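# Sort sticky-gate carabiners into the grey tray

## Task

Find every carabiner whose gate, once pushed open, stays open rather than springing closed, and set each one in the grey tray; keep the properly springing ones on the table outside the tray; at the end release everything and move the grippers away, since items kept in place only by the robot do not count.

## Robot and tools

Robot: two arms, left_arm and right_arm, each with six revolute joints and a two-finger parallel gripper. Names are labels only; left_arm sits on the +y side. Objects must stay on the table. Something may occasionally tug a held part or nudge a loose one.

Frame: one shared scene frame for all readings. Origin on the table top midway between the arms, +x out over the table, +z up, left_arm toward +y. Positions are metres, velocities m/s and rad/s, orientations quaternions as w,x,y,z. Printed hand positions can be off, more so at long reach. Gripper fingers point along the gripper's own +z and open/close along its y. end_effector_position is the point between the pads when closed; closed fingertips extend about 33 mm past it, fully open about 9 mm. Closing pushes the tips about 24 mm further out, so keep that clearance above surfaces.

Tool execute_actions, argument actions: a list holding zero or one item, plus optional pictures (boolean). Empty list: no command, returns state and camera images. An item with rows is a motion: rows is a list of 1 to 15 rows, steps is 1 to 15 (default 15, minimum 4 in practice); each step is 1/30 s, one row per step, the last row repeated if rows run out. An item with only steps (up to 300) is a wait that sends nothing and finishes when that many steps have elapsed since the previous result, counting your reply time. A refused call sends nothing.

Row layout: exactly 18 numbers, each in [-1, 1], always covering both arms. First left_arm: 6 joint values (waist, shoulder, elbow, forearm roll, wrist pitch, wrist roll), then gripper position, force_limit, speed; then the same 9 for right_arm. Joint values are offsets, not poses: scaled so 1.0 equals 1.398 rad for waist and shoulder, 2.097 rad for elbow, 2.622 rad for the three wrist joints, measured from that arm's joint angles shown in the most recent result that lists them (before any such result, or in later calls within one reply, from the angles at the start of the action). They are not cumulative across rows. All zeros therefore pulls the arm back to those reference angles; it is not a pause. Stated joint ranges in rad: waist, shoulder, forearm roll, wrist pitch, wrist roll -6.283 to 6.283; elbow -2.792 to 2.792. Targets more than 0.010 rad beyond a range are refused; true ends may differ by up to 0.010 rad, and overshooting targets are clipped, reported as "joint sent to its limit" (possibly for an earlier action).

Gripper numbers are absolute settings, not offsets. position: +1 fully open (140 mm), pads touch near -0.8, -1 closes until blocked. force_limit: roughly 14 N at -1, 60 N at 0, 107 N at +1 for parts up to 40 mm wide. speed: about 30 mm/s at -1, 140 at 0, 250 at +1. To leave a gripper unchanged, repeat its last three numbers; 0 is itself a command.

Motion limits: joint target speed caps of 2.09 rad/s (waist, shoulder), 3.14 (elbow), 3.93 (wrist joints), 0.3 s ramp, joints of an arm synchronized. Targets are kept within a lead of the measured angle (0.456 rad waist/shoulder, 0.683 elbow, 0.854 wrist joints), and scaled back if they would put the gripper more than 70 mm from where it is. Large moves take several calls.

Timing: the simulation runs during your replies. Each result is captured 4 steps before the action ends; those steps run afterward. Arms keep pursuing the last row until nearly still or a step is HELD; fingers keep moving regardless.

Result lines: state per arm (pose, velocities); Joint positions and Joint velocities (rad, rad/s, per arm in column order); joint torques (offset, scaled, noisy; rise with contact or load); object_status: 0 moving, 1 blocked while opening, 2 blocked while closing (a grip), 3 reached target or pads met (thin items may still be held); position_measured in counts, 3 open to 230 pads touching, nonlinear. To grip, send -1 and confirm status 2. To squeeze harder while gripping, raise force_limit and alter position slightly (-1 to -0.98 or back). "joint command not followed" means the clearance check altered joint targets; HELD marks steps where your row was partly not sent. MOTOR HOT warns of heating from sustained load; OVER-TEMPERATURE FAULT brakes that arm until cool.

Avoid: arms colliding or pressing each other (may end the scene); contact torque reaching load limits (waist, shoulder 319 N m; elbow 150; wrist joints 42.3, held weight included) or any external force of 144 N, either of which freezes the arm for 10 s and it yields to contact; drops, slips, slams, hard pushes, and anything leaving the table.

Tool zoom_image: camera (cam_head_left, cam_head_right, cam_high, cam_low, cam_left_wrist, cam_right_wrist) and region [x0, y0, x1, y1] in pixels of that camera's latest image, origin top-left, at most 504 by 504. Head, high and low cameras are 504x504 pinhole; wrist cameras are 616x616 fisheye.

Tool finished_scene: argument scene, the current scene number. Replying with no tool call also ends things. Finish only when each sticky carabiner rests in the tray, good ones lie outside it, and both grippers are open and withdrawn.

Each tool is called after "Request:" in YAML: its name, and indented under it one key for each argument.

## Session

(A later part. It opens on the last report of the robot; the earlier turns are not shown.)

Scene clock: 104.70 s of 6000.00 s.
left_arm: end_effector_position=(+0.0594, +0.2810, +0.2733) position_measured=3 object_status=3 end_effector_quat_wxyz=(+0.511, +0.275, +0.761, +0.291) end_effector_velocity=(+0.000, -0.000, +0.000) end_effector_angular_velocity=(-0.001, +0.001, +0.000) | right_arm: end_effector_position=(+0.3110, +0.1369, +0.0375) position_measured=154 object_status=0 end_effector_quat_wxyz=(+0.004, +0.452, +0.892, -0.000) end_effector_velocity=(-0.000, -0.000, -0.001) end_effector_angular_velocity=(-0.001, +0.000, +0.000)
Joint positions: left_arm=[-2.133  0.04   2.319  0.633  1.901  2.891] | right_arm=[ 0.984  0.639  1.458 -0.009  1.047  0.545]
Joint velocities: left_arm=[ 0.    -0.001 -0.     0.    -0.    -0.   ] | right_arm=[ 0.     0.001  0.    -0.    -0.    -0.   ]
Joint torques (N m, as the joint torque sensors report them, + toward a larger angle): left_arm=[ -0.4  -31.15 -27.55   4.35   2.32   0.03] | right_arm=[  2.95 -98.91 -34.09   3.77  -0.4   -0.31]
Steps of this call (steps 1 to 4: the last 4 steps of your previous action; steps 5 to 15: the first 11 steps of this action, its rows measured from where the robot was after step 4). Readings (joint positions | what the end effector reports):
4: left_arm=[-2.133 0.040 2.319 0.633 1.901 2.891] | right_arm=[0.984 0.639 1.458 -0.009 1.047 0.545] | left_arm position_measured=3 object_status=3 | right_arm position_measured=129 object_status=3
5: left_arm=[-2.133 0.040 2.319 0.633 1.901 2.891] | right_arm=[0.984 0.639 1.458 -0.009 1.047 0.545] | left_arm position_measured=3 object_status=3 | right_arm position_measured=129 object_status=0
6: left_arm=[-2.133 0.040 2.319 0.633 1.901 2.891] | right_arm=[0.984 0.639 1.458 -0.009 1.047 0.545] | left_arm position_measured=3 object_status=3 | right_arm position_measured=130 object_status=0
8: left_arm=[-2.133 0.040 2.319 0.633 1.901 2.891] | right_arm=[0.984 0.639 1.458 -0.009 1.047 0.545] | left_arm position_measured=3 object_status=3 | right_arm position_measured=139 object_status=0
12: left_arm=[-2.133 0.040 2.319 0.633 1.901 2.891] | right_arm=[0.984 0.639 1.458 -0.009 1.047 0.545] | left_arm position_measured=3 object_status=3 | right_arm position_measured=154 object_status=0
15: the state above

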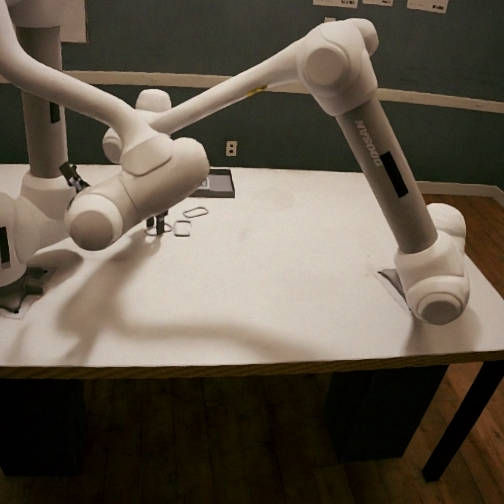

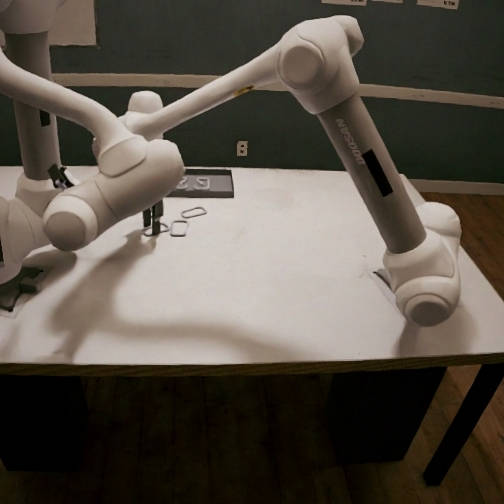

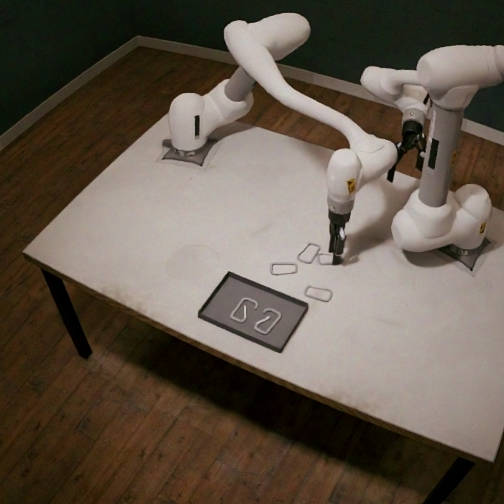

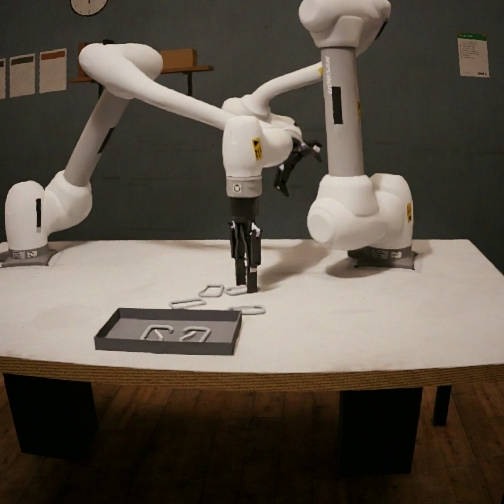

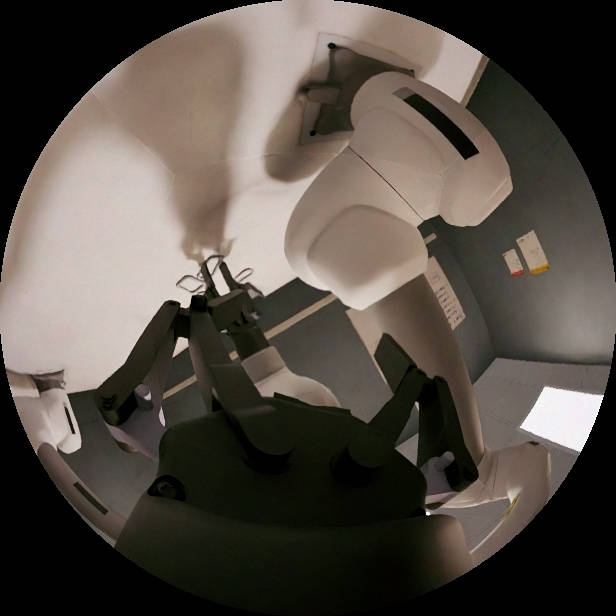

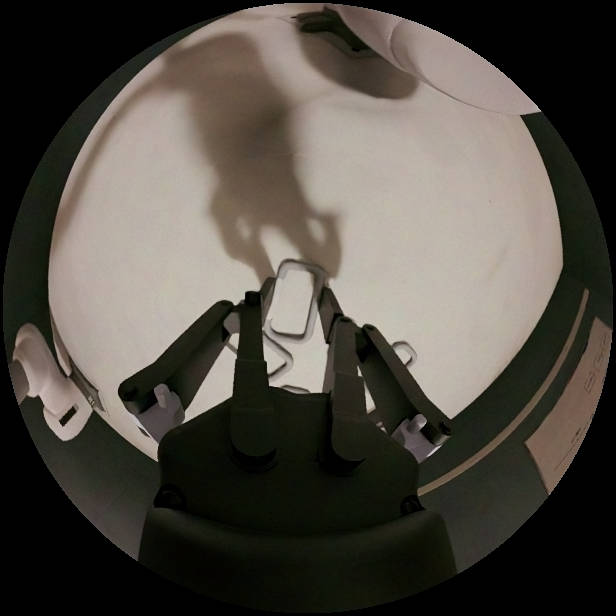

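Request:
execute_actions:
  actions:
    - {"rows":[[0,0,0,0,0,0,1,0,0,0,0,0,0,0,0,0.0,-0.6,0],[0,0,0,0,0,0,1,0,0,0,0,0,0,0,0,0.0,-0.6,0],[0,0,0,0,0,0,1,0,0,0,0,0,0,0,0,0.0,-0.6,0],[0,0,0,0,0,0,1,0,0,0,0,0,0,0,0,0.0,-0.6,0],[0,0,0,0,0,0,1,0,0,0,-0.0004,-0.0002,0,0.0004,0.044,0.0,-0.6,0]],"steps":15}

Request:
execute_actions:
  actions:
    - {"rows":[[0,0,0,0,0,0,1,0,0,0,0,0,0,0,0,-0.2,-0.6,-0.5]],"steps":15}
  pictures: true

Request:
zoom_image:
  camera: "cam_right_wrist"
  region: [220,220,400,380]

Scene clock: 105.27 s of 6000.00 s.
left_arm: end_effector_position=(+0.0594, +0.2810, +0.2733) position_measured=3 object_status=3 end_effector_quat_wxyz=(+0.511, +0.275, +0.761, +0.291) end_effector_velocity=(-0.000, -0.000, -0.000) end_effector_angular_velocity=(-0.001, -0.001, -0.001) | right_arm: end_effector_position=(+0.3109, +0.1369, +0.0378) position_measured=129 object_status=3 end_effector_quat_wxyz=(+0.004, +0.499, +0.867, -0.000) end_effector_velocity=(-0.000, +0.000, +0.003) end_effector_angular_velocity=(+0.003, -0.001, -0.177)
Joint positions: left_arm=[-2.133  0.04   2.319  0.633  1.901  2.891] | right_arm=[ 0.984  0.638  1.457 -0.009  1.048  0.651]
Joint velocities: left_arm=[-0.001  0.001 -0.     0.     0.    -0.002] | right_arm=[ 0.    -0.003 -0.001  0.     0.002  0.177]
Joint torques (N m, as the joint torque sensors report them, + toward a larger angle): left_arm=[  0.3  -30.74 -27.81   4.28   2.24   0.01] | right_arm=[   2.92 -100.73  -33.84    4.02    0.15   -0.48]
Steps of this call (steps 1 to 4: the last 4 steps of your previous action; steps 5 to 6: the robot went on to your last target; steps 7 to 17: the first 11 steps of this action). Readings (joint positions | what the end effector reports):
7: left_arm=[-2.133 0.040 2.319 0.633 1.901 2.891] | right_arm=[0.984 0.639 1.458 -0.009 1.047 0.545] | left_arm position_measured=3 object_status=3 | right_arm position_measured=154 object_status=0
8: left_arm=[-2.133 0.040 2.319 0.633 1.901 2.891] | right_arm=[0.984 0.639 1.458 -0.009 1.047 0.545] | left_arm position_measured=3 object_status=3 | right_arm position_measured=152 object_status=0
10: left_arm=[-2.133 0.040 2.319 0.633 1.901 2.891] | right_arm=[0.984 0.639 1.458 -0.009 1.047 0.545] | left_arm position_measured=3 object_status=3 | right_arm position_measured=136 object_status=0
14: left_arm=[-2.133 0.040 2.319 0.633 1.901 2.891] | right_arm=[0.984 0.639 1.457 -0.009 1.047 0.601] | left_arm position_measured=3 object_status=3 | right_arm position_measured=129 object_status=0
17: the state above

Scene clock: 105.77 s of 6000.00 s.
left_arm: end_effector_position=(+0.0594, +0.2810, +0.2733) position_measured=3 object_status=3 end_effector_quat_wxyz=(+0.511, +0.275, +0.761, +0.291) end_effector_velocity=(-0.000, -0.000, -0.000) end_effector_angular_velocity=(+0.004, -0.002, -0.000) | right_arm: end_effector_position=(+0.3110, +0.1369, +0.0381) position_measured=154 object_status=0 end_effector_quat_wxyz=(+0.004, +0.503, +0.864, -0.000) end_effector_velocity=(-0.000, -0.000, -0.000) end_effector_angular_velocity=(-0.000, +0.000, +0.003)
Joint positions: left_arm=[-2.133  0.04   2.319  0.633  1.901  2.891] | right_arm=[ 0.984  0.638  1.457 -0.009  1.048  0.659]
Joint velocities: left_arm=[ 0.     0.003 -0.    -0.     0.     0.002] | right_arm=[ 0.     0.     0.     0.     0.    -0.003]
Joint torques (N m, as the joint torque sensors report them, + toward a larger angle): left_arm=[ -0.24 -30.77 -27.62   4.41   2.25   0.02] | right_arm=[  3.12 -99.85 -34.72   3.84  -0.39  -0.32]
Steps of this call (steps 1 to 4: the last 4 steps of your previous action; steps 5 to 15: the first 11 steps of this action, its rows measured from where the robot was after step 4). Readings (joint positions | what the end effector reports):
4: left_arm=[-2.133 0.040 2.319 0.633 1.901 2.891] | right_arm=[0.984 0.638 1.457 -0.009 1.048 0.659] | left_arm position_measured=3 object_status=3 | right_arm position_measured=129 object_status=3
5: left_arm=[-2.133 0.040 2.319 0.633 1.901 2.891] | right_arm=[0.984 0.638 1.457 -0.009 1.048 0.659] | left_arm position_measured=3 object_status=3 | right_arm position_measured=129 object_status=0
6: left_arm=[-2.133 0.040 2.319 0.633 1.901 2.891] | right_arm=[0.984 0.638 1.457 -0.009 1.048 0.659] | left_arm position_measured=3 object_status=3 | right_arm position_measured=130 object_status=0
8: left_arm=[-2.133 0.040 2.319 0.633 1.901 2.891] | right_arm=[0.984 0.638 1.457 -0.009 1.048 0.659] | left_arm position_measured=3 object_status=3 | right_arm position_measured=139 object_status=0
12: left_arm=[-2.133 0.040 2.319 0.633 1.901 2.891] | right_arm=[0.984 0.638 1.457 -0.009 1.048 0.659] | left_arm position_measured=3 object_status=3 | right_arm position_measured=154 object_status=0
15: the state above

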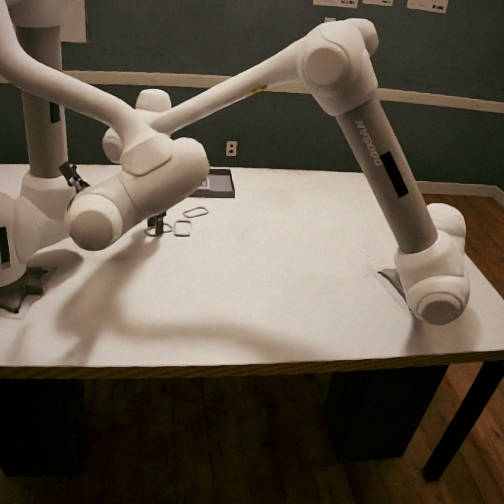

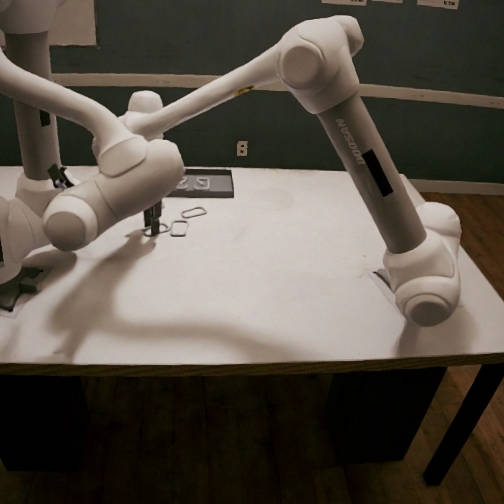

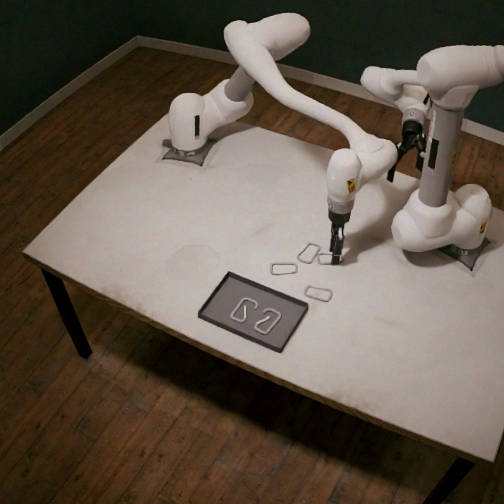

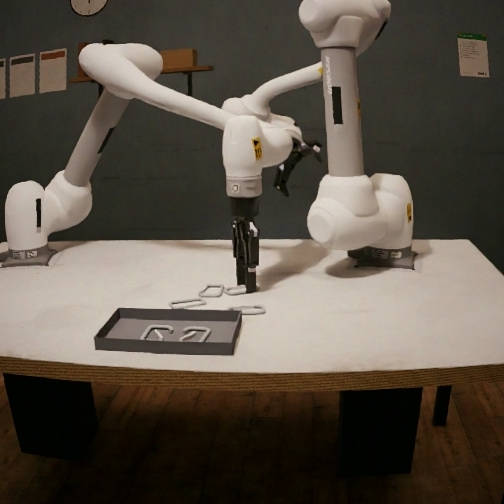

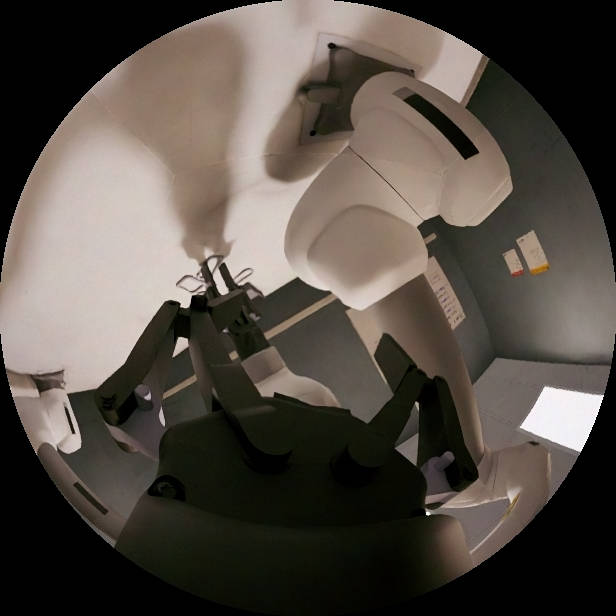

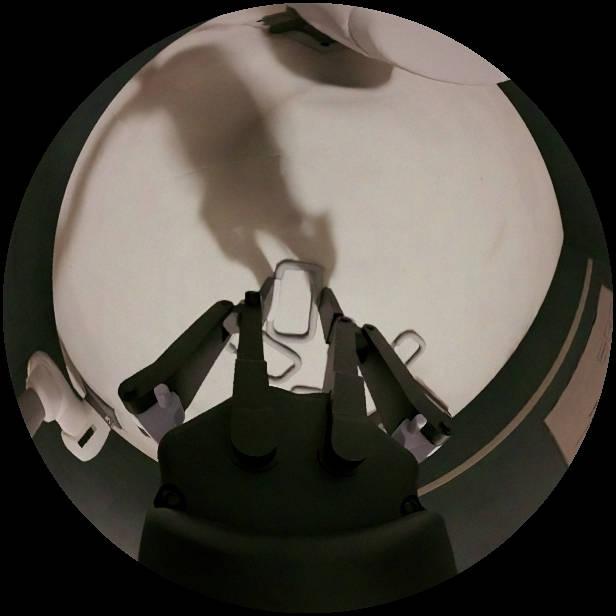

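Region (220, 220, 400, 380) of cam_right_wrist's 616x616 image, scaled by 2.800, with more detail than that image has.

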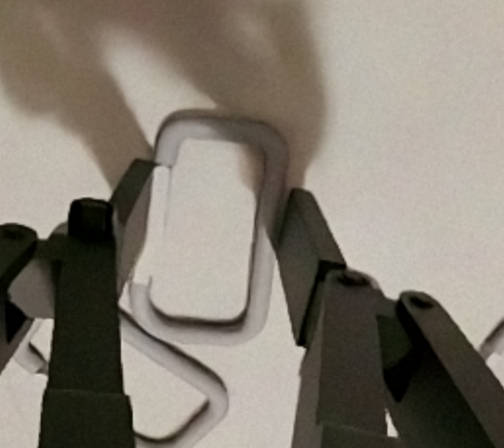

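Gate 165–282. Close.

Request:
execute_actions:
  actions:
    - {"rows":[[0,0,0,0,0,0,1,0,0,0,-0.0003,-0.0002,0,0.0003,0,-0.4,-0.6,-0.8]],"steps":15}

Request:
execute_actions:
  actions:
    - {"steps":10}
  pictures: true

Request:
zoom_image:
  camera: "cam_right_wrist"
  region: [220,220,400,380]

Scene clock: 106.27 s of 6000.00 s.
left_arm: end_effector_position=(+0.0594, +0.2810, +0.2733) position_measured=3 object_status=3 end_effector_quat_wxyz=(+0.511, +0.275, +0.761, +0.291) end_effector_velocity=(-0.000, -0.000, -0.000) end_effector_angular_velocity=(+0.000, -0.000, -0.001) | right_arm: end_effector_position=(+0.3110, +0.1369, +0.0386) position_measured=161 object_status=2 end_effector_quat_wxyz=(+0.004, +0.503, +0.865, -0.000) end_effector_velocity=(-0.000, +0.001, +0.002) end_effector_angular_velocity=(+0.003, -0.001, +0.000)
Joint positions: left_arm=[-2.133  0.04   2.319  0.633  1.901  2.891] | right_arm=[ 0.984  0.638  1.457 -0.009  1.048  0.659]
Joint velocities: left_arm=[-0.001  0.001 -0.    -0.     0.    -0.   ] | right_arm=[ 0.    -0.002 -0.     0.001 -0.    -0.   ]
Joint torques (N m, as the joint torque sensors report them, + toward a larger angle): left_arm=[ -0.16 -31.48 -27.92   4.43   2.23   0.05] | right_arm=[  2.42 -93.16 -29.68   3.8    0.64  -0.46]
Steps of this call (steps 1 to 4: the last 4 steps of your previous action; steps 5 to 15: the first 11 steps of this action). Readings (joint positions | what the end effector reports):
5: left_arm=[-2.133 0.040 2.319 0.633 1.901 2.891] | right_arm=[0.984 0.638 1.457 -0.009 1.048 0.659] | left_arm position_measured=3 object_status=3 | right_arm position_measured=154 object_status=0
6: left_arm=[-2.133 0.040 2.319 0.633 1.901 2.891] | right_arm=[0.984 0.638 1.457 -0.009 1.048 0.659] | left_arm position_measured=3 object_status=3 | right_arm position_measured=155 object_status=0
8: left_arm=[-2.133 0.040 2.319 0.633 1.901 2.891] | right_arm=[0.984 0.638 1.457 -0.009 1.048 0.659] | left_arm position_measured=3 object_status=3 | right_arm position_measured=160 object_status=0
12: left_arm=[-2.133 0.040 2.319 0.633 1.901 2.891] | right_arm=[0.984 0.638 1.457 -0.009 1.048 0.659] | left_arm position_measured=3 object_status=3 | right_arm position_measured=161 object_status=0
15: the state above

Scene clock: 106.60 s of 6000.00 s.
left_arm: end_effector_position=(+0.0594, +0.2810, +0.2733) position_measured=3 object_status=3 end_effector_quat_wxyz=(+0.511, +0.275, +0.761, +0.291) end_effector_velocity=(-0.000, +0.000, -0.000) end_effector_angular_velocity=(-0.000, +0.000, +0.000) | right_arm: end_effector_position=(+0.3110, +0.1369, +0.0386) position_measured=161 object_status=2 end_effector_quat_wxyz=(+0.004, +0.503, +0.865, -0.000) end_effector_velocity=(+0.000, -0.000, -0.000) end_effector_angular_velocity=(-0.000, +0.000, -0.001)
Joint positions: left_arm=[-2.133  0.04   2.319  0.633  1.901  2.891] | right_arm=[ 0.984  0.638  1.457 -0.009  1.048  0.659]
Joint velocities: left_arm=[-0.001  0.    -0.    -0.001  0.    -0.001] | right_arm=[-0.001  0.    -0.     0.     0.     0.   ]
Joint torques (N m, as the joint torque sensors report them, + toward a larger angle): left_arm=[ -0.29 -30.99 -27.51   4.39   2.28   0.07] | right_arm=[  2.46 -92.85 -30.05   3.92   0.3   -0.21]
Kept back: nothing.
Steps of this call (steps 1 to 4: the last 4 steps of your previous action; steps 5 to 10: the robot went on to your last target). Readings (joint positions | what the end effector reports):
1: left_arm=[-2.133 0.040 2.319 0.633 1.901 2.891] | right_arm=[0.984 0.638 1.457 -0.009 1.048 0.659] | left_arm position_measured=3 object_status=3 | right_arm position_measured=161 object_status=2
2: left_arm=[-2.133 0.040 2.319 0.633 1.901 2.891] | right_arm=[0.984 0.638 1.457 -0.009 1.048 0.659] | left_arm position_measured=3 object_status=3 | right_arm position_measured=161 object_status=2
4: left_arm=[-2.133 0.040 2.319 0.633 1.901 2.891] | right_arm=[0.984 0.638 1.457 -0.009 1.048 0.659] | left_arm position_measured=3 object_status=3 | right_arm position_measured=161 object_status=2
8: left_arm=[-2.133 0.040 2.319 0.633 1.901 2.891] | right_arm=[0.984 0.638 1.457 -0.009 1.048 0.659] | left_arm position_measured=3 object_status=3 | right_arm position_measured=161 object_status=2
10: the state above

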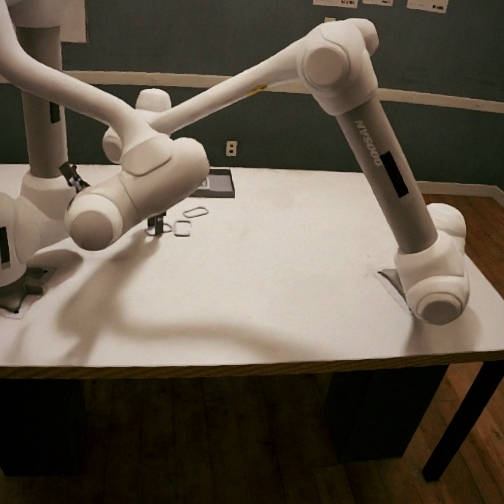

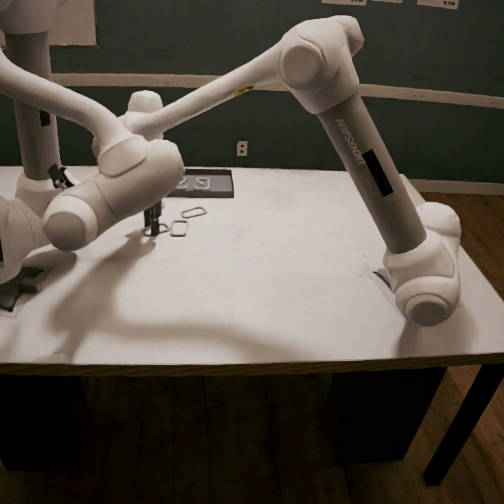

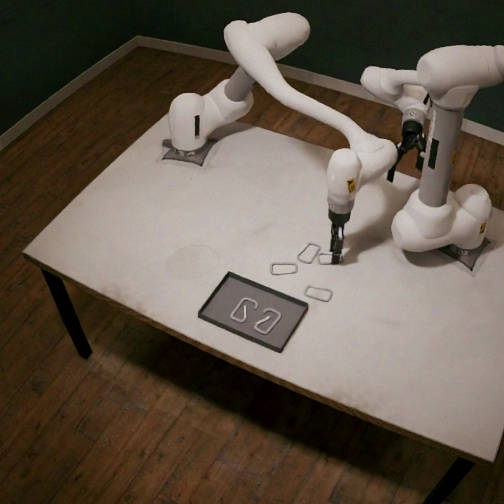

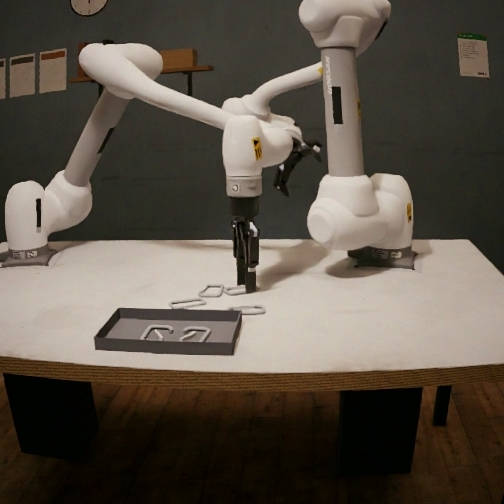

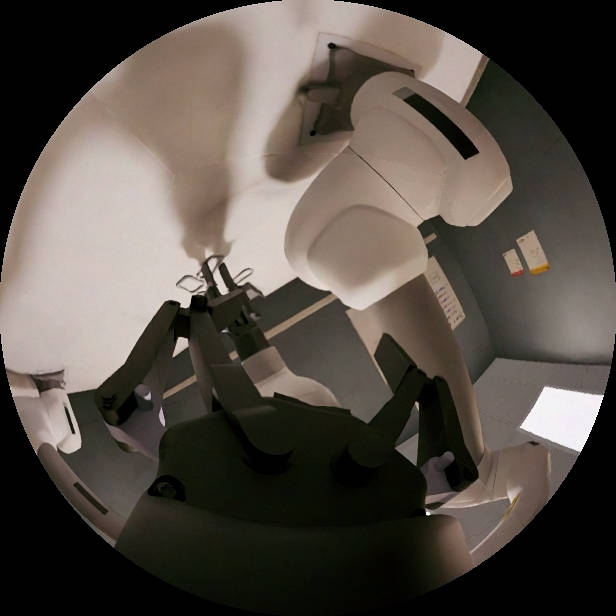

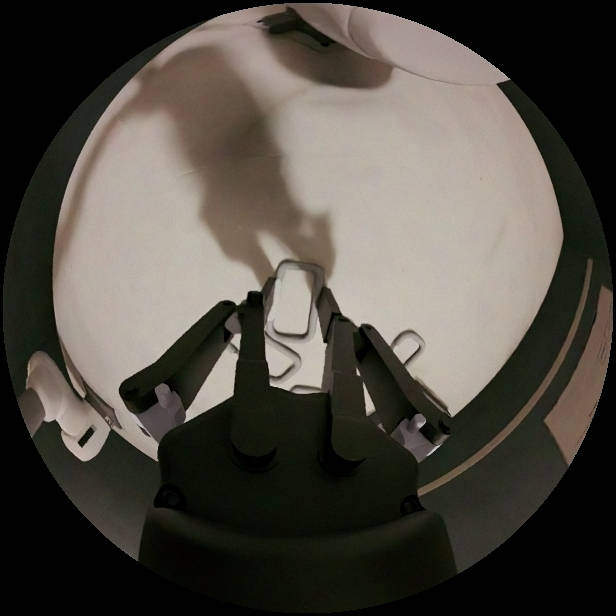

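Region (220, 220, 400, 380) of cam_right_wrist's 616x616 image, scaled by 2.800, with more detail than that image has.

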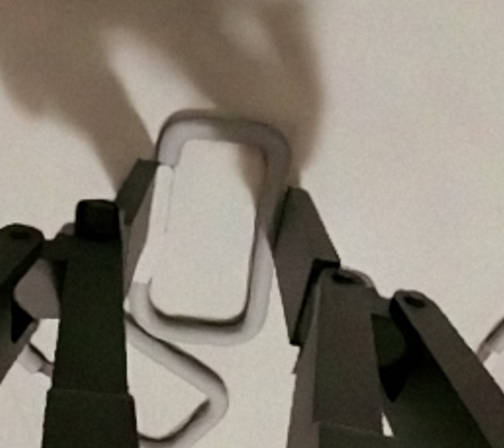

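Request:
execute_actions:
  actions:
    - {"rows":[[0,0,0,0,0,0,1,0,0,0,0,0,0,0,0,-0.12,-0.6,0],[0,0,0,0,0,0,1,0,0,0,0,0,0,0,0,-0.12,-0.6,0],[0,0,0,0,0,0,1,0,0,0,0,0,0,0,0,-0.12,-0.6,0],[0,0,0,0,0,0,1,0,0,-0.0019,-0.0014,0.0014,0,-0.0004,-0.001,-0.12,-0.6,0]],"steps":14}

Request:
execute_actions:
  actions:
    - {"rows":[[0,0,0,0,0,0,1,0,0,0,0,0,0,0,0,-0.4,-0.6,-0.7]],"steps":15}

Request:
execute_actions:
  actions:
    - {"steps":12}
  pictures: true

Request:
zoom_image:
  camera: "cam_right_wrist"
  region: [220,220,400,380]

Scene clock: 107.13 s of 6000.00 s.
left_arm: end_effector_position=(+0.0594, +0.2810, +0.2733) position_measured=3 object_status=3 end_effector_quat_wxyz=(+0.511, +0.275, +0.761, +0.291) end_effector_velocity=(-0.000, +0.000, -0.000) end_effector_angular_velocity=(+0.001, -0.000, +0.000) | right_arm: end_effector_position=(+0.3125, +0.1351, +0.0389) position_measured=144 object_status=0 end_effector_quat_wxyz=(+0.004, +0.503, +0.864, -0.000) end_effector_velocity=(+0.001, -0.001, +0.001) end_effector_angular_velocity=(+0.002, -0.000, +0.002)
Joint positions: left_arm=[-2.133  0.04   2.319  0.633  1.901  2.891] | right_arm=[ 0.981  0.636  1.459 -0.009  1.047  0.657]
Joint velocities: left_arm=[ 0.     0.001  0.    -0.    -0.     0.001] | right_arm=[-0.002 -0.003  0.003  0.001 -0.002 -0.004]
Joint torques (N m, as the joint torque sensors report them, + toward a larger angle): left_arm=[  0.03 -30.92 -27.73   4.35   2.22   0.03] | right_arm=[  3.43 -99.02 -33.9    3.95  -0.49  -0.54]
Steps of this call (steps 1 to 6: the robot went on to your last target; steps 7 to 16: the first 10 steps of this action). Readings (joint positions | what the end effector reports):
7: left_arm=[-2.133 0.040 2.319 0.633 1.901 2.891] | right_arm=[0.984 0.638 1.457 -0.009 1.048 0.659] | left_arm position_measured=3 object_status=3 | right_arm position_measured=161 object_status=0
8: left_arm=[-2.133 0.040 2.319 0.633 1.901 2.891] | right_arm=[0.984 0.638 1.457 -0.009 1.048 0.659] | left_arm position_measured=3 object_status=3 | right_arm position_measured=161 object_status=0
10: left_arm=[-2.133 0.040 2.319 0.633 1.901 2.891] | right_arm=[0.983 0.638 1.457 -0.009 1.048 0.659] | left_arm position_measured=3 object_status=3 | right_arm position_measured=145 object_status=0
14: left_arm=[-2.133 0.040 2.319 0.633 1.901 2.891] | right_arm=[0.981 0.636 1.459 -0.009 1.048 0.657] | left_arm position_measured=3 object_status=3 | right_arm position_measured=144 object_status=0
16: the state above

Scene clock: 107.63 s of 6000.00 s.
left_arm: end_effector_position=(+0.0594, +0.2810, +0.2733) position_measured=3 object_status=3 end_effector_quat_wxyz=(+0.511, +0.275, +0.761, +0.291) end_effector_velocity=(-0.000, +0.000, -0.000) end_effector_angular_velocity=(-0.002, -0.000, +0.001) | right_arm: end_effector_position=(+0.3126, +0.1350, +0.0390) position_measured=161 object_status=0 end_effector_quat_wxyz=(+0.004, +0.503, +0.865, +0.000) end_effector_velocity=(+0.000, -0.000, +0.000) end_effector_angular_velocity=(-0.000, -0.000, -0.001)
Joint positions: left_arm=[-2.133  0.04   2.319  0.633  1.901  2.891] | right_arm=[ 0.981  0.636  1.46  -0.009  1.047  0.656]
Joint velocities: left_arm=[-0.     0.    -0.    -0.    -0.    -0.003] | right_arm=[-0.    -0.     0.    -0.     0.     0.001]
Joint torques (N m, as the joint torque sensors report them, + toward a larger angle): left_arm=[ -0.44 -30.79 -27.68   4.38   2.21   0.04] | right_arm=[  1.77 -85.39 -27.35   3.65  -0.4   -0.12]
Steps of this call (steps 1 to 4: the last 4 steps of your previous action; steps 5 to 15: the first 11 steps of this action, its rows measured from where the robot was after step 4). Readings (joint positions | what the end effector reports):
4: left_arm=[-2.133 0.040 2.319 0.633 1.901 2.891] | right_arm=[0.981 0.636 1.460 -0.009 1.047 0.656] | left_arm position_measured=3 object_status=3 | right_arm position_measured=144 object_status=3
5: left_arm=[-2.133 0.040 2.319 0.633 1.901 2.891] | right_arm=[0.981 0.636 1.460 -0.009 1.047 0.656] | left_arm position_measured=3 object_status=3 | right_arm position_measured=144 object_status=0
6: left_arm=[-2.133 0.040 2.319 0.633 1.901 2.891] | right_arm=[0.981 0.636 1.460 -0.009 1.047 0.656] | left_arm position_measured=3 object_status=3 | right_arm position_measured=145 object_status=0
8: left_arm=[-2.133 0.040 2.319 0.633 1.901 2.891] | right_arm=[0.981 0.636 1.460 -0.009 1.047 0.656] | left_arm position_measured=3 object_status=3 | right_arm position_measured=152 object_status=0
12: left_arm=[-2.133 0.040 2.319 0.633 1.901 2.891] | right_arm=[0.981 0.636 1.460 -0.009 1.047 0.656] | left_arm position_measured=3 object_status=3 | right_arm position_measured=161 object_status=0
15: the state above

Scene clock: 108.03 s of 6000.00 s.
left_arm: end_effector_position=(+0.0594, +0.2810, +0.2733) position_measured=3 object_status=3 end_effector_quat_wxyz=(+0.511, +0.275, +0.761, +0.291) end_effector_velocity=(-0.000, +0.000, -0.000) end_effector_angular_velocity=(-0.000, +0.001, +0.000) | right_arm: end_effector_position=(+0.3126, +0.1350, +0.0390) position_measured=161 object_status=2 end_effector_quat_wxyz=(+0.004, +0.503, +0.865, +0.000) end_effector_velocity=(-0.000, -0.000, -0.001) end_effector_angular_velocity=(-0.001, +0.000, +0.000)
Joint positions: left_arm=[-2.133  0.04   2.319  0.633  1.901  2.891] | right_arm=[ 0.981  0.636  1.46  -0.009  1.047  0.656]
Joint velocities: left_arm=[-0.001  0.     0.    -0.002 -0.    -0.001] | right_arm=[ 0.     0.001  0.001 -0.     0.     0.   ]
Joint torques (N m, as the joint torque sensors report them, + toward a larger angle): left_arm=[ -0.43 -30.95 -27.72   4.37   2.33  -0.03] | right_arm=[  0.56 -86.97 -27.86   3.8   -0.13  -0.29]
Kept back: nothing.
Steps of this call (steps 1 to 4: the last 4 steps of your previous action; steps 5 to 12: the robot went on to your last target). Readings (joint positions | what the end effector reports):
1: left_arm=[-2.133 0.040 2.319 0.633 1.901 2.891] | right_arm=[0.981 0.636 1.460 -0.009 1.047 0.656] | left_arm position_measured=3 object_status=3 | right_arm position_measured=161 object_status=0
2: left_arm=[-2.133 0.040 2.319 0.633 1.901 2.891] | right_arm=[0.981 0.636 1.460 -0.009 1.047 0.656] | left_arm position_measured=3 object_status=3 | right_arm position_measured=161 object_status=0
4: left_arm=[-2.133 0.040 2.319 0.633 1.901 2.891] | right_arm=[0.981 0.636 1.460 -0.009 1.047 0.656] | left_arm position_measured=3 object_status=3 | right_arm position_measured=161 object_status=2
8: left_arm=[-2.133 0.040 2.319 0.633 1.901 2.891] | right_arm=[0.981 0.636 1.460 -0.009 1.047 0.656] | left_arm position_measured=3 object_status=3 | right_arm position_measured=161 object_status=2
12: the state above

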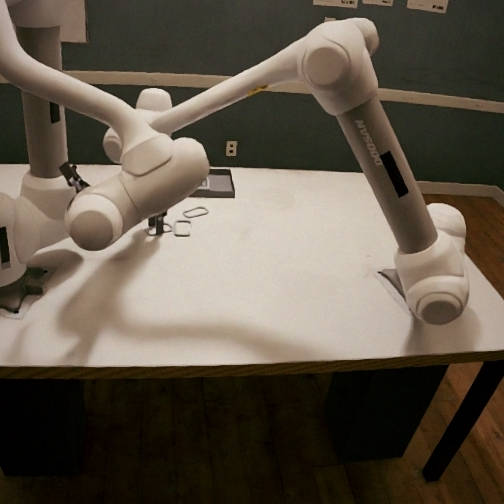

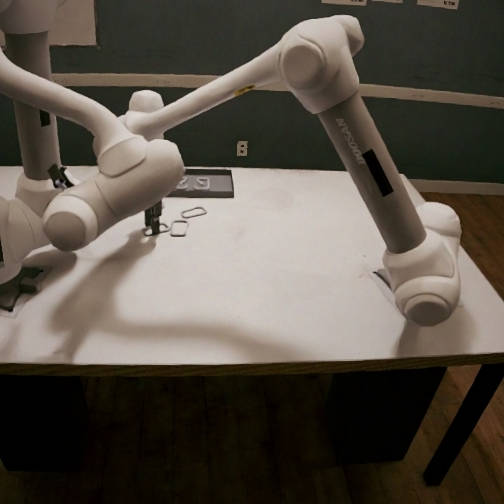

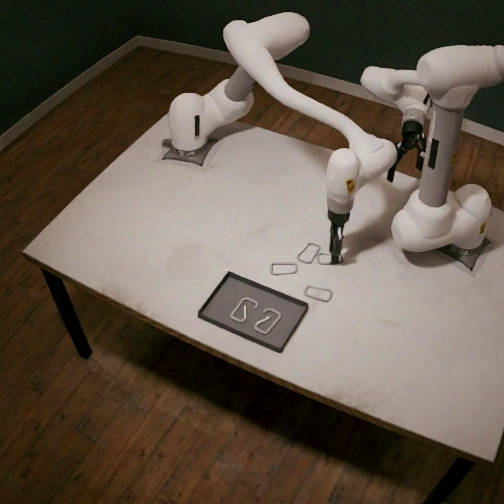

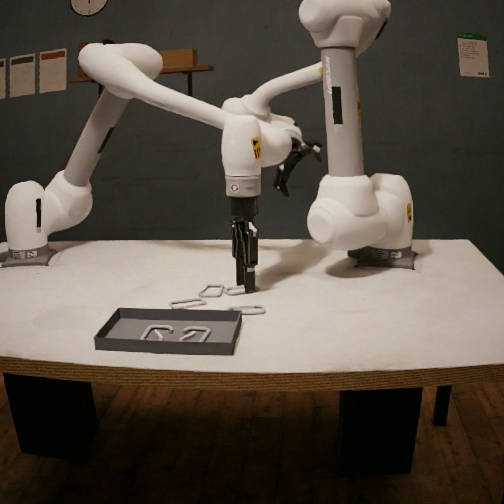

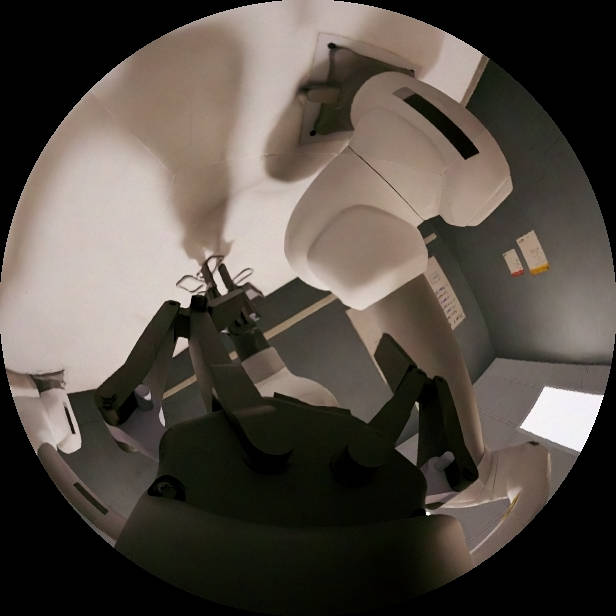

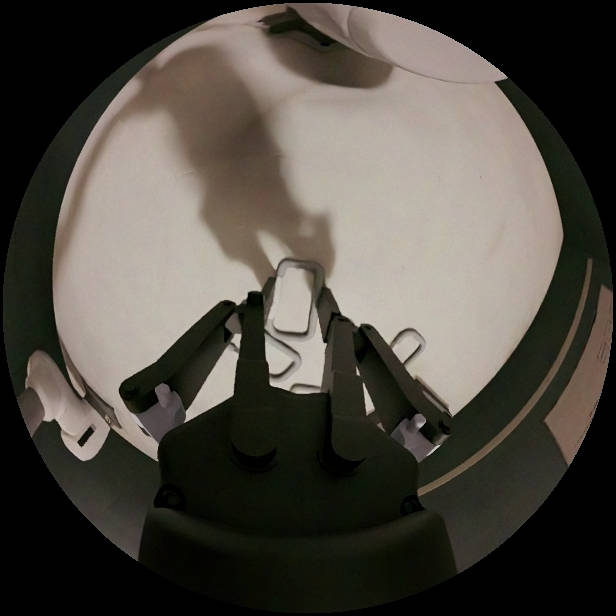

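Region (220, 220, 400, 380) of cam_right_wrist's 616x616 image, scaled by 2.800, with more detail than that image has.

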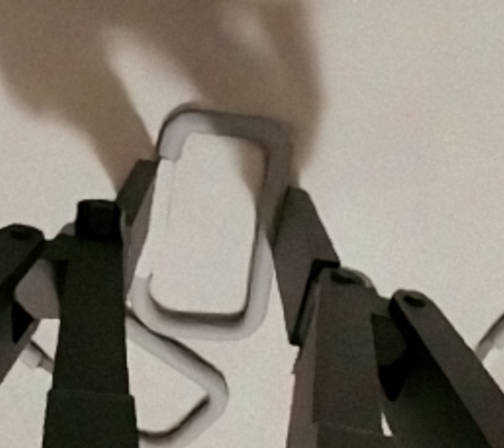

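Request:
execute_actions:
  actions:
    - {"rows":[[0,0,0,0,0,0,1,0,0,0,-0.0005,-0.0003,0,0.0005,0,-0.3,-0.7,-0.7],[0,0,0,0,0,0,1,0,0,0,-0.0005,-0.0003,0,0.0005,0,-0.3,-0.7,-0.7],[0,0,0,0,0,0,1,0,0,0,-0.0005,-0.0003,0,0.0005,0,-0.3,-0.7,-0.7],[0,0,0,0,0,0,1,0,0,0.0216,0.0155,-0.0178,0,0.0062,0.0115,-0.3,-0.7,-0.7]],"steps":15}

Request:
execute_actions:
  actions:
    - {"steps":10}
  pictures: true

Request:
zoom_image:
  camera: "cam_right_wrist"
  region: [220,220,400,380]

Scene clock: 108.70 s of 6000.00 s.
left_arm: end_effector_position=(+0.0594, +0.2810, +0.2733) position_measured=3 object_status=3 end_effector_quat_wxyz=(+0.511, +0.275, +0.761, +0.291) end_effector_velocity=(-0.000, +0.000, -0.000) end_effector_angular_velocity=(+0.002, -0.000, -0.000) | right_arm: end_effector_position=(+0.2950, +0.1568, +0.0391) position_measured=164 object_status=0 end_effector_quat_wxyz=(+0.004, +0.503, +0.864, +0.000) end_effector_velocity=(-0.011, +0.012, -0.002) end_effector_angular_velocity=(-0.003, +0.001, -0.003)
Joint positions: left_arm=[-2.133  0.04   2.319  0.633  1.901  2.891] | right_arm=[ 1.01   0.656  1.424 -0.009  1.063  0.685]
Joint velocities: left_arm=[-0.     0.001  0.    -0.001  0.     0.001] | right_arm=[ 0.017  0.013 -0.02  -0.     0.01   0.02 ]
Joint torques (N m, as the joint torque sensors report them, + toward a larger angle): left_arm=[ -0.49 -31.06 -27.83   4.45   2.35   0.1 ] | right_arm=[ 16.1  -37.8   -4.96   9.46  -2.26  -0.69]
Steps of this call (steps 1 to 9: the robot went on to your last target; steps 10 to 20: the first 11 steps of this action). Readings (joint positions | what the end effector reports):
10: left_arm=[-2.133 0.040 2.319 0.633 1.901 2.891] | right_arm=[0.981 0.636 1.460 -0.009 1.047 0.656] | left_arm position_measured=3 object_status=3 | right_arm position_measured=161 object_status=0
11: left_arm=[-2.133 0.040 2.319 0.633 1.901 2.891] | right_arm=[0.981 0.636 1.460 -0.009 1.047 0.656] | left_arm position_measured=3 object_status=3 | right_arm position_measured=161 object_status=0
13: left_arm=[-2.133 0.040 2.319 0.633 1.901 2.891] | right_arm=[0.981 0.636 1.459 -0.009 1.048 0.656] | left_arm position_measured=3 object_status=3 | right_arm position_measured=161 object_status=0
17: left_arm=[-2.133 0.040 2.319 0.633 1.901 2.891] | right_arm=[1.005 0.652 1.429 -0.009 1.061 0.680] | left_arm position_measured=3 object_status=3 | right_arm position_measured=164 object_status=0
20: the state above

Scene clock: 109.03 s of 6000.00 s.
left_arm: end_effector_position=(+0.0594, +0.2810, +0.2733) position_measured=3 object_status=3 end_effector_quat_wxyz=(+0.511, +0.275, +0.761, +0.291) end_effector_velocity=(+0.000, +0.000, -0.000) end_effector_angular_velocity=(-0.000, -0.001, +0.002) | right_arm: end_effector_position=(+0.2940, +0.1577, +0.0387) position_measured=164 object_status=2 end_effector_quat_wxyz=(+0.004, +0.503, +0.864, -0.000) end_effector_velocity=(+0.000, -0.000, -0.000) end_effector_angular_velocity=(-0.000, -0.000, +0.000)
Joint positions: left_arm=[-2.133  0.04   2.319  0.633  1.901  2.891] | right_arm=[ 1.011  0.657  1.422 -0.009  1.064  0.687]
Joint velocities: left_arm=[ 0.002  0.001  0.    -0.    -0.    -0.001] | right_arm=[-0. -0.  0. -0. -0. -0.]
Joint torques (N m, as the joint torque sensors report them, + toward a larger angle): left_arm=[ -0.08 -30.44 -27.93   4.33   2.22   0.08] | right_arm=[ 21.12 -20.16   5.23  11.85  -2.25  -0.58]
Kept back: nothing.
Steps of this call (steps 1 to 4: the last 4 steps of your previous action; steps 5 to 10: the robot went on to your last target). Readings (joint positions | what the end effector reports):
1: left_arm=[-2.133 0.040 2.319 0.633 1.901 2.891] | right_arm=[1.010 0.656 1.423 -0.009 1.063 0.686] | left_arm position_measured=3 object_status=3 | right_arm position_measured=164 object_status=2
2: left_arm=[-2.133 0.040 2.319 0.633 1.901 2.891] | right_arm=[1.010 0.657 1.423 -0.009 1.063 0.686] | left_arm position_measured=3 object_status=3 | right_arm position_measured=164 object_status=2
4: left_arm=[-2.133 0.040 2.319 0.633 1.901 2.891] | right_arm=[1.011 0.657 1.422 -0.009 1.064 0.686] | left_arm position_measured=3 object_status=3 | right_arm position_measured=164 object_status=2
8: left_arm=[-2.133 0.040 2.319 0.633 1.901 2.891] | right_arm=[1.011 0.657 1.422 -0.009 1.064 0.687] | left_arm position_measured=3 object_status=3 | right_arm position_measured=164 object_status=2
10: the state above

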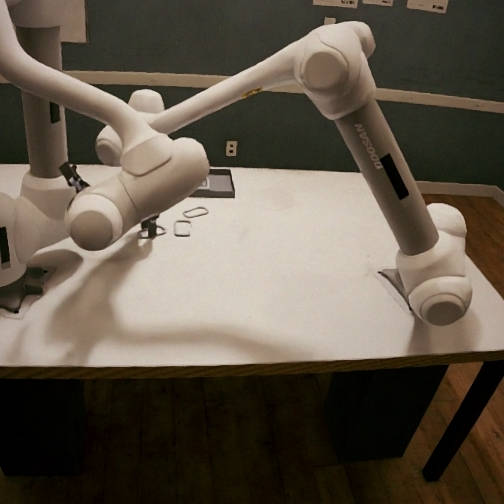

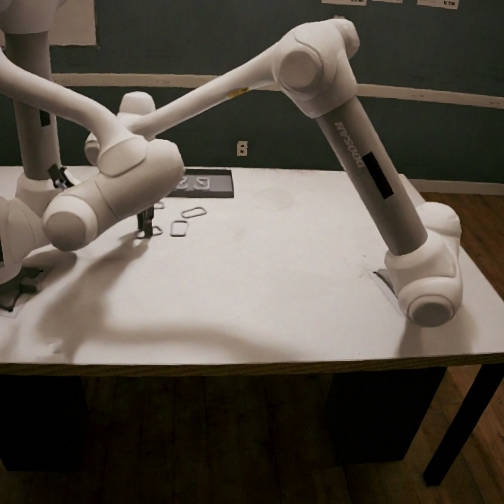

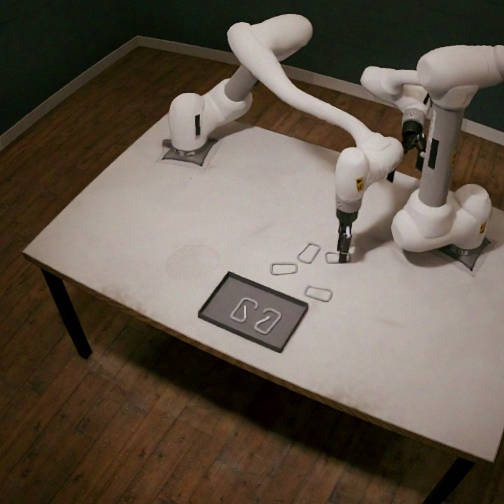

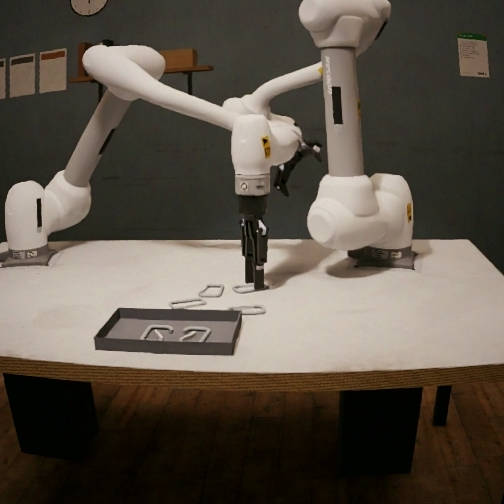

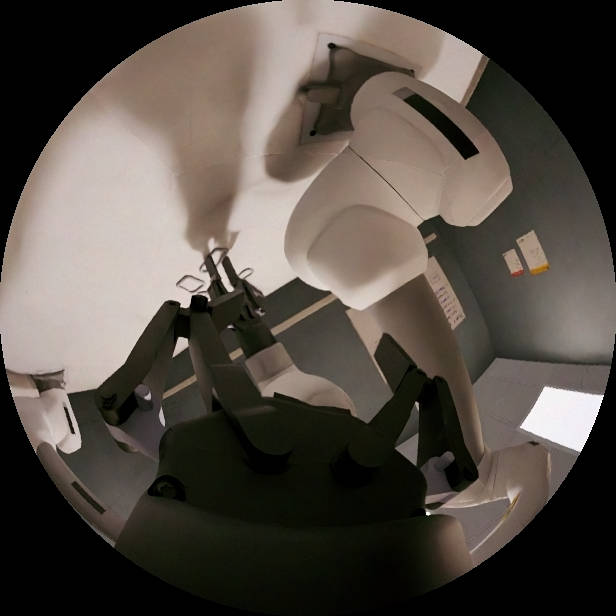

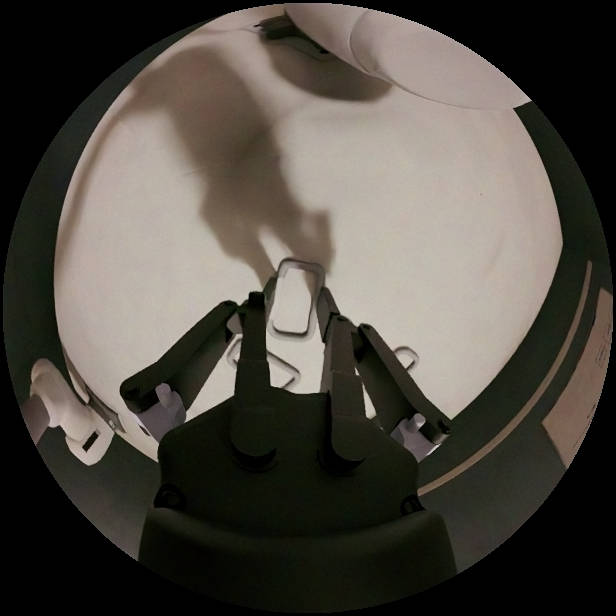

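Region (220, 220, 400, 380) of cam_right_wrist's 616x616 image, scaled by 2.800, with more detail than that image has.

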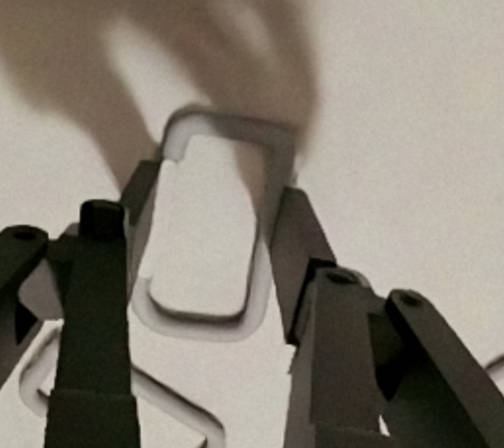

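Request:
execute_actions:
  actions:
    - {"rows":[[0,0,0,0,0,0,1,0,0,0,-0.0012,-0.0006,0,0.0012,0,-0.3,-0.7,-0.7]],"steps":15}

Scene clock: 109.63 s of 6000.00 s.
left_arm: end_effector_position=(+0.0594, +0.2810, +0.2733) position_measured=3 object_status=3 end_effector_quat_wxyz=(+0.511, +0.275, +0.761, +0.291) end_effector_velocity=(-0.000, +0.000, -0.000) end_effector_angular_velocity=(+0.001, +0.000, +0.001) | right_arm: end_effector_position=(+0.2936, +0.1574, +0.0402) position_measured=164 object_status=2 end_effector_quat_wxyz=(+0.004, +0.503, +0.864, -0.001) end_effector_velocity=(-0.001, +0.001, +0.004) end_effector_angular_velocity=(+0.002, -0.001, +0.001)
Joint positions: left_arm=[-2.133  0.04   2.319  0.633  1.901  2.891] | right_arm=[ 1.011  0.656  1.421 -0.009  1.067  0.687]
Joint velocities: left_arm=[-0.     0.     0.    -0.001  0.     0.001] | right_arm=[ 0.001 -0.004 -0.002  0.     0.003  0.   ]
Joint torques (N m, as the joint torque sensors report them, + toward a larger angle): left_arm=[ -0.48 -31.09 -27.52   4.27   2.26   0.01] | right_arm=[  0.61 -79.17 -23.5    4.05   0.18  -0.28]
Steps of this call (steps 1 to 7: the robot went on to your last target; steps 8 to 18: the first 11 steps of this action). Readings (joint positions | what the end effector reports):
8: left_arm=[-2.133 0.040 2.319 0.633 1.901 2.891] | right_arm=[1.011 0.657 1.422 -0.009 1.064 0.687] | left_arm position_measured=3 object_status=3 | right_arm position_measured=164 object_status=2
9: left_arm=[-2.133 0.040 2.319 0.633 1.901 2.891] | right_arm=[1.011 0.657 1.422 -0.009 1.064 0.687] | left_arm position_measured=3 object_status=3 | right_arm position_measured=164 object_status=2
11: left_arm=[-2.133 0.040 2.319 0.633 1.901 2.891] | right_arm=[1.011 0.657 1.422 -0.009 1.066 0.687] | left_arm position_measured=3 object_status=3 | right_arm position_measured=164 object_status=2
15: left_arm=[-2.133 0.040 2.319 0.633 1.901 2.891] | right_arm=[1.011 0.656 1.421 -0.009 1.067 0.687] | left_arm position_measured=3 object_status=3 | right_arm position_measured=164 object_status=2
18: the state above


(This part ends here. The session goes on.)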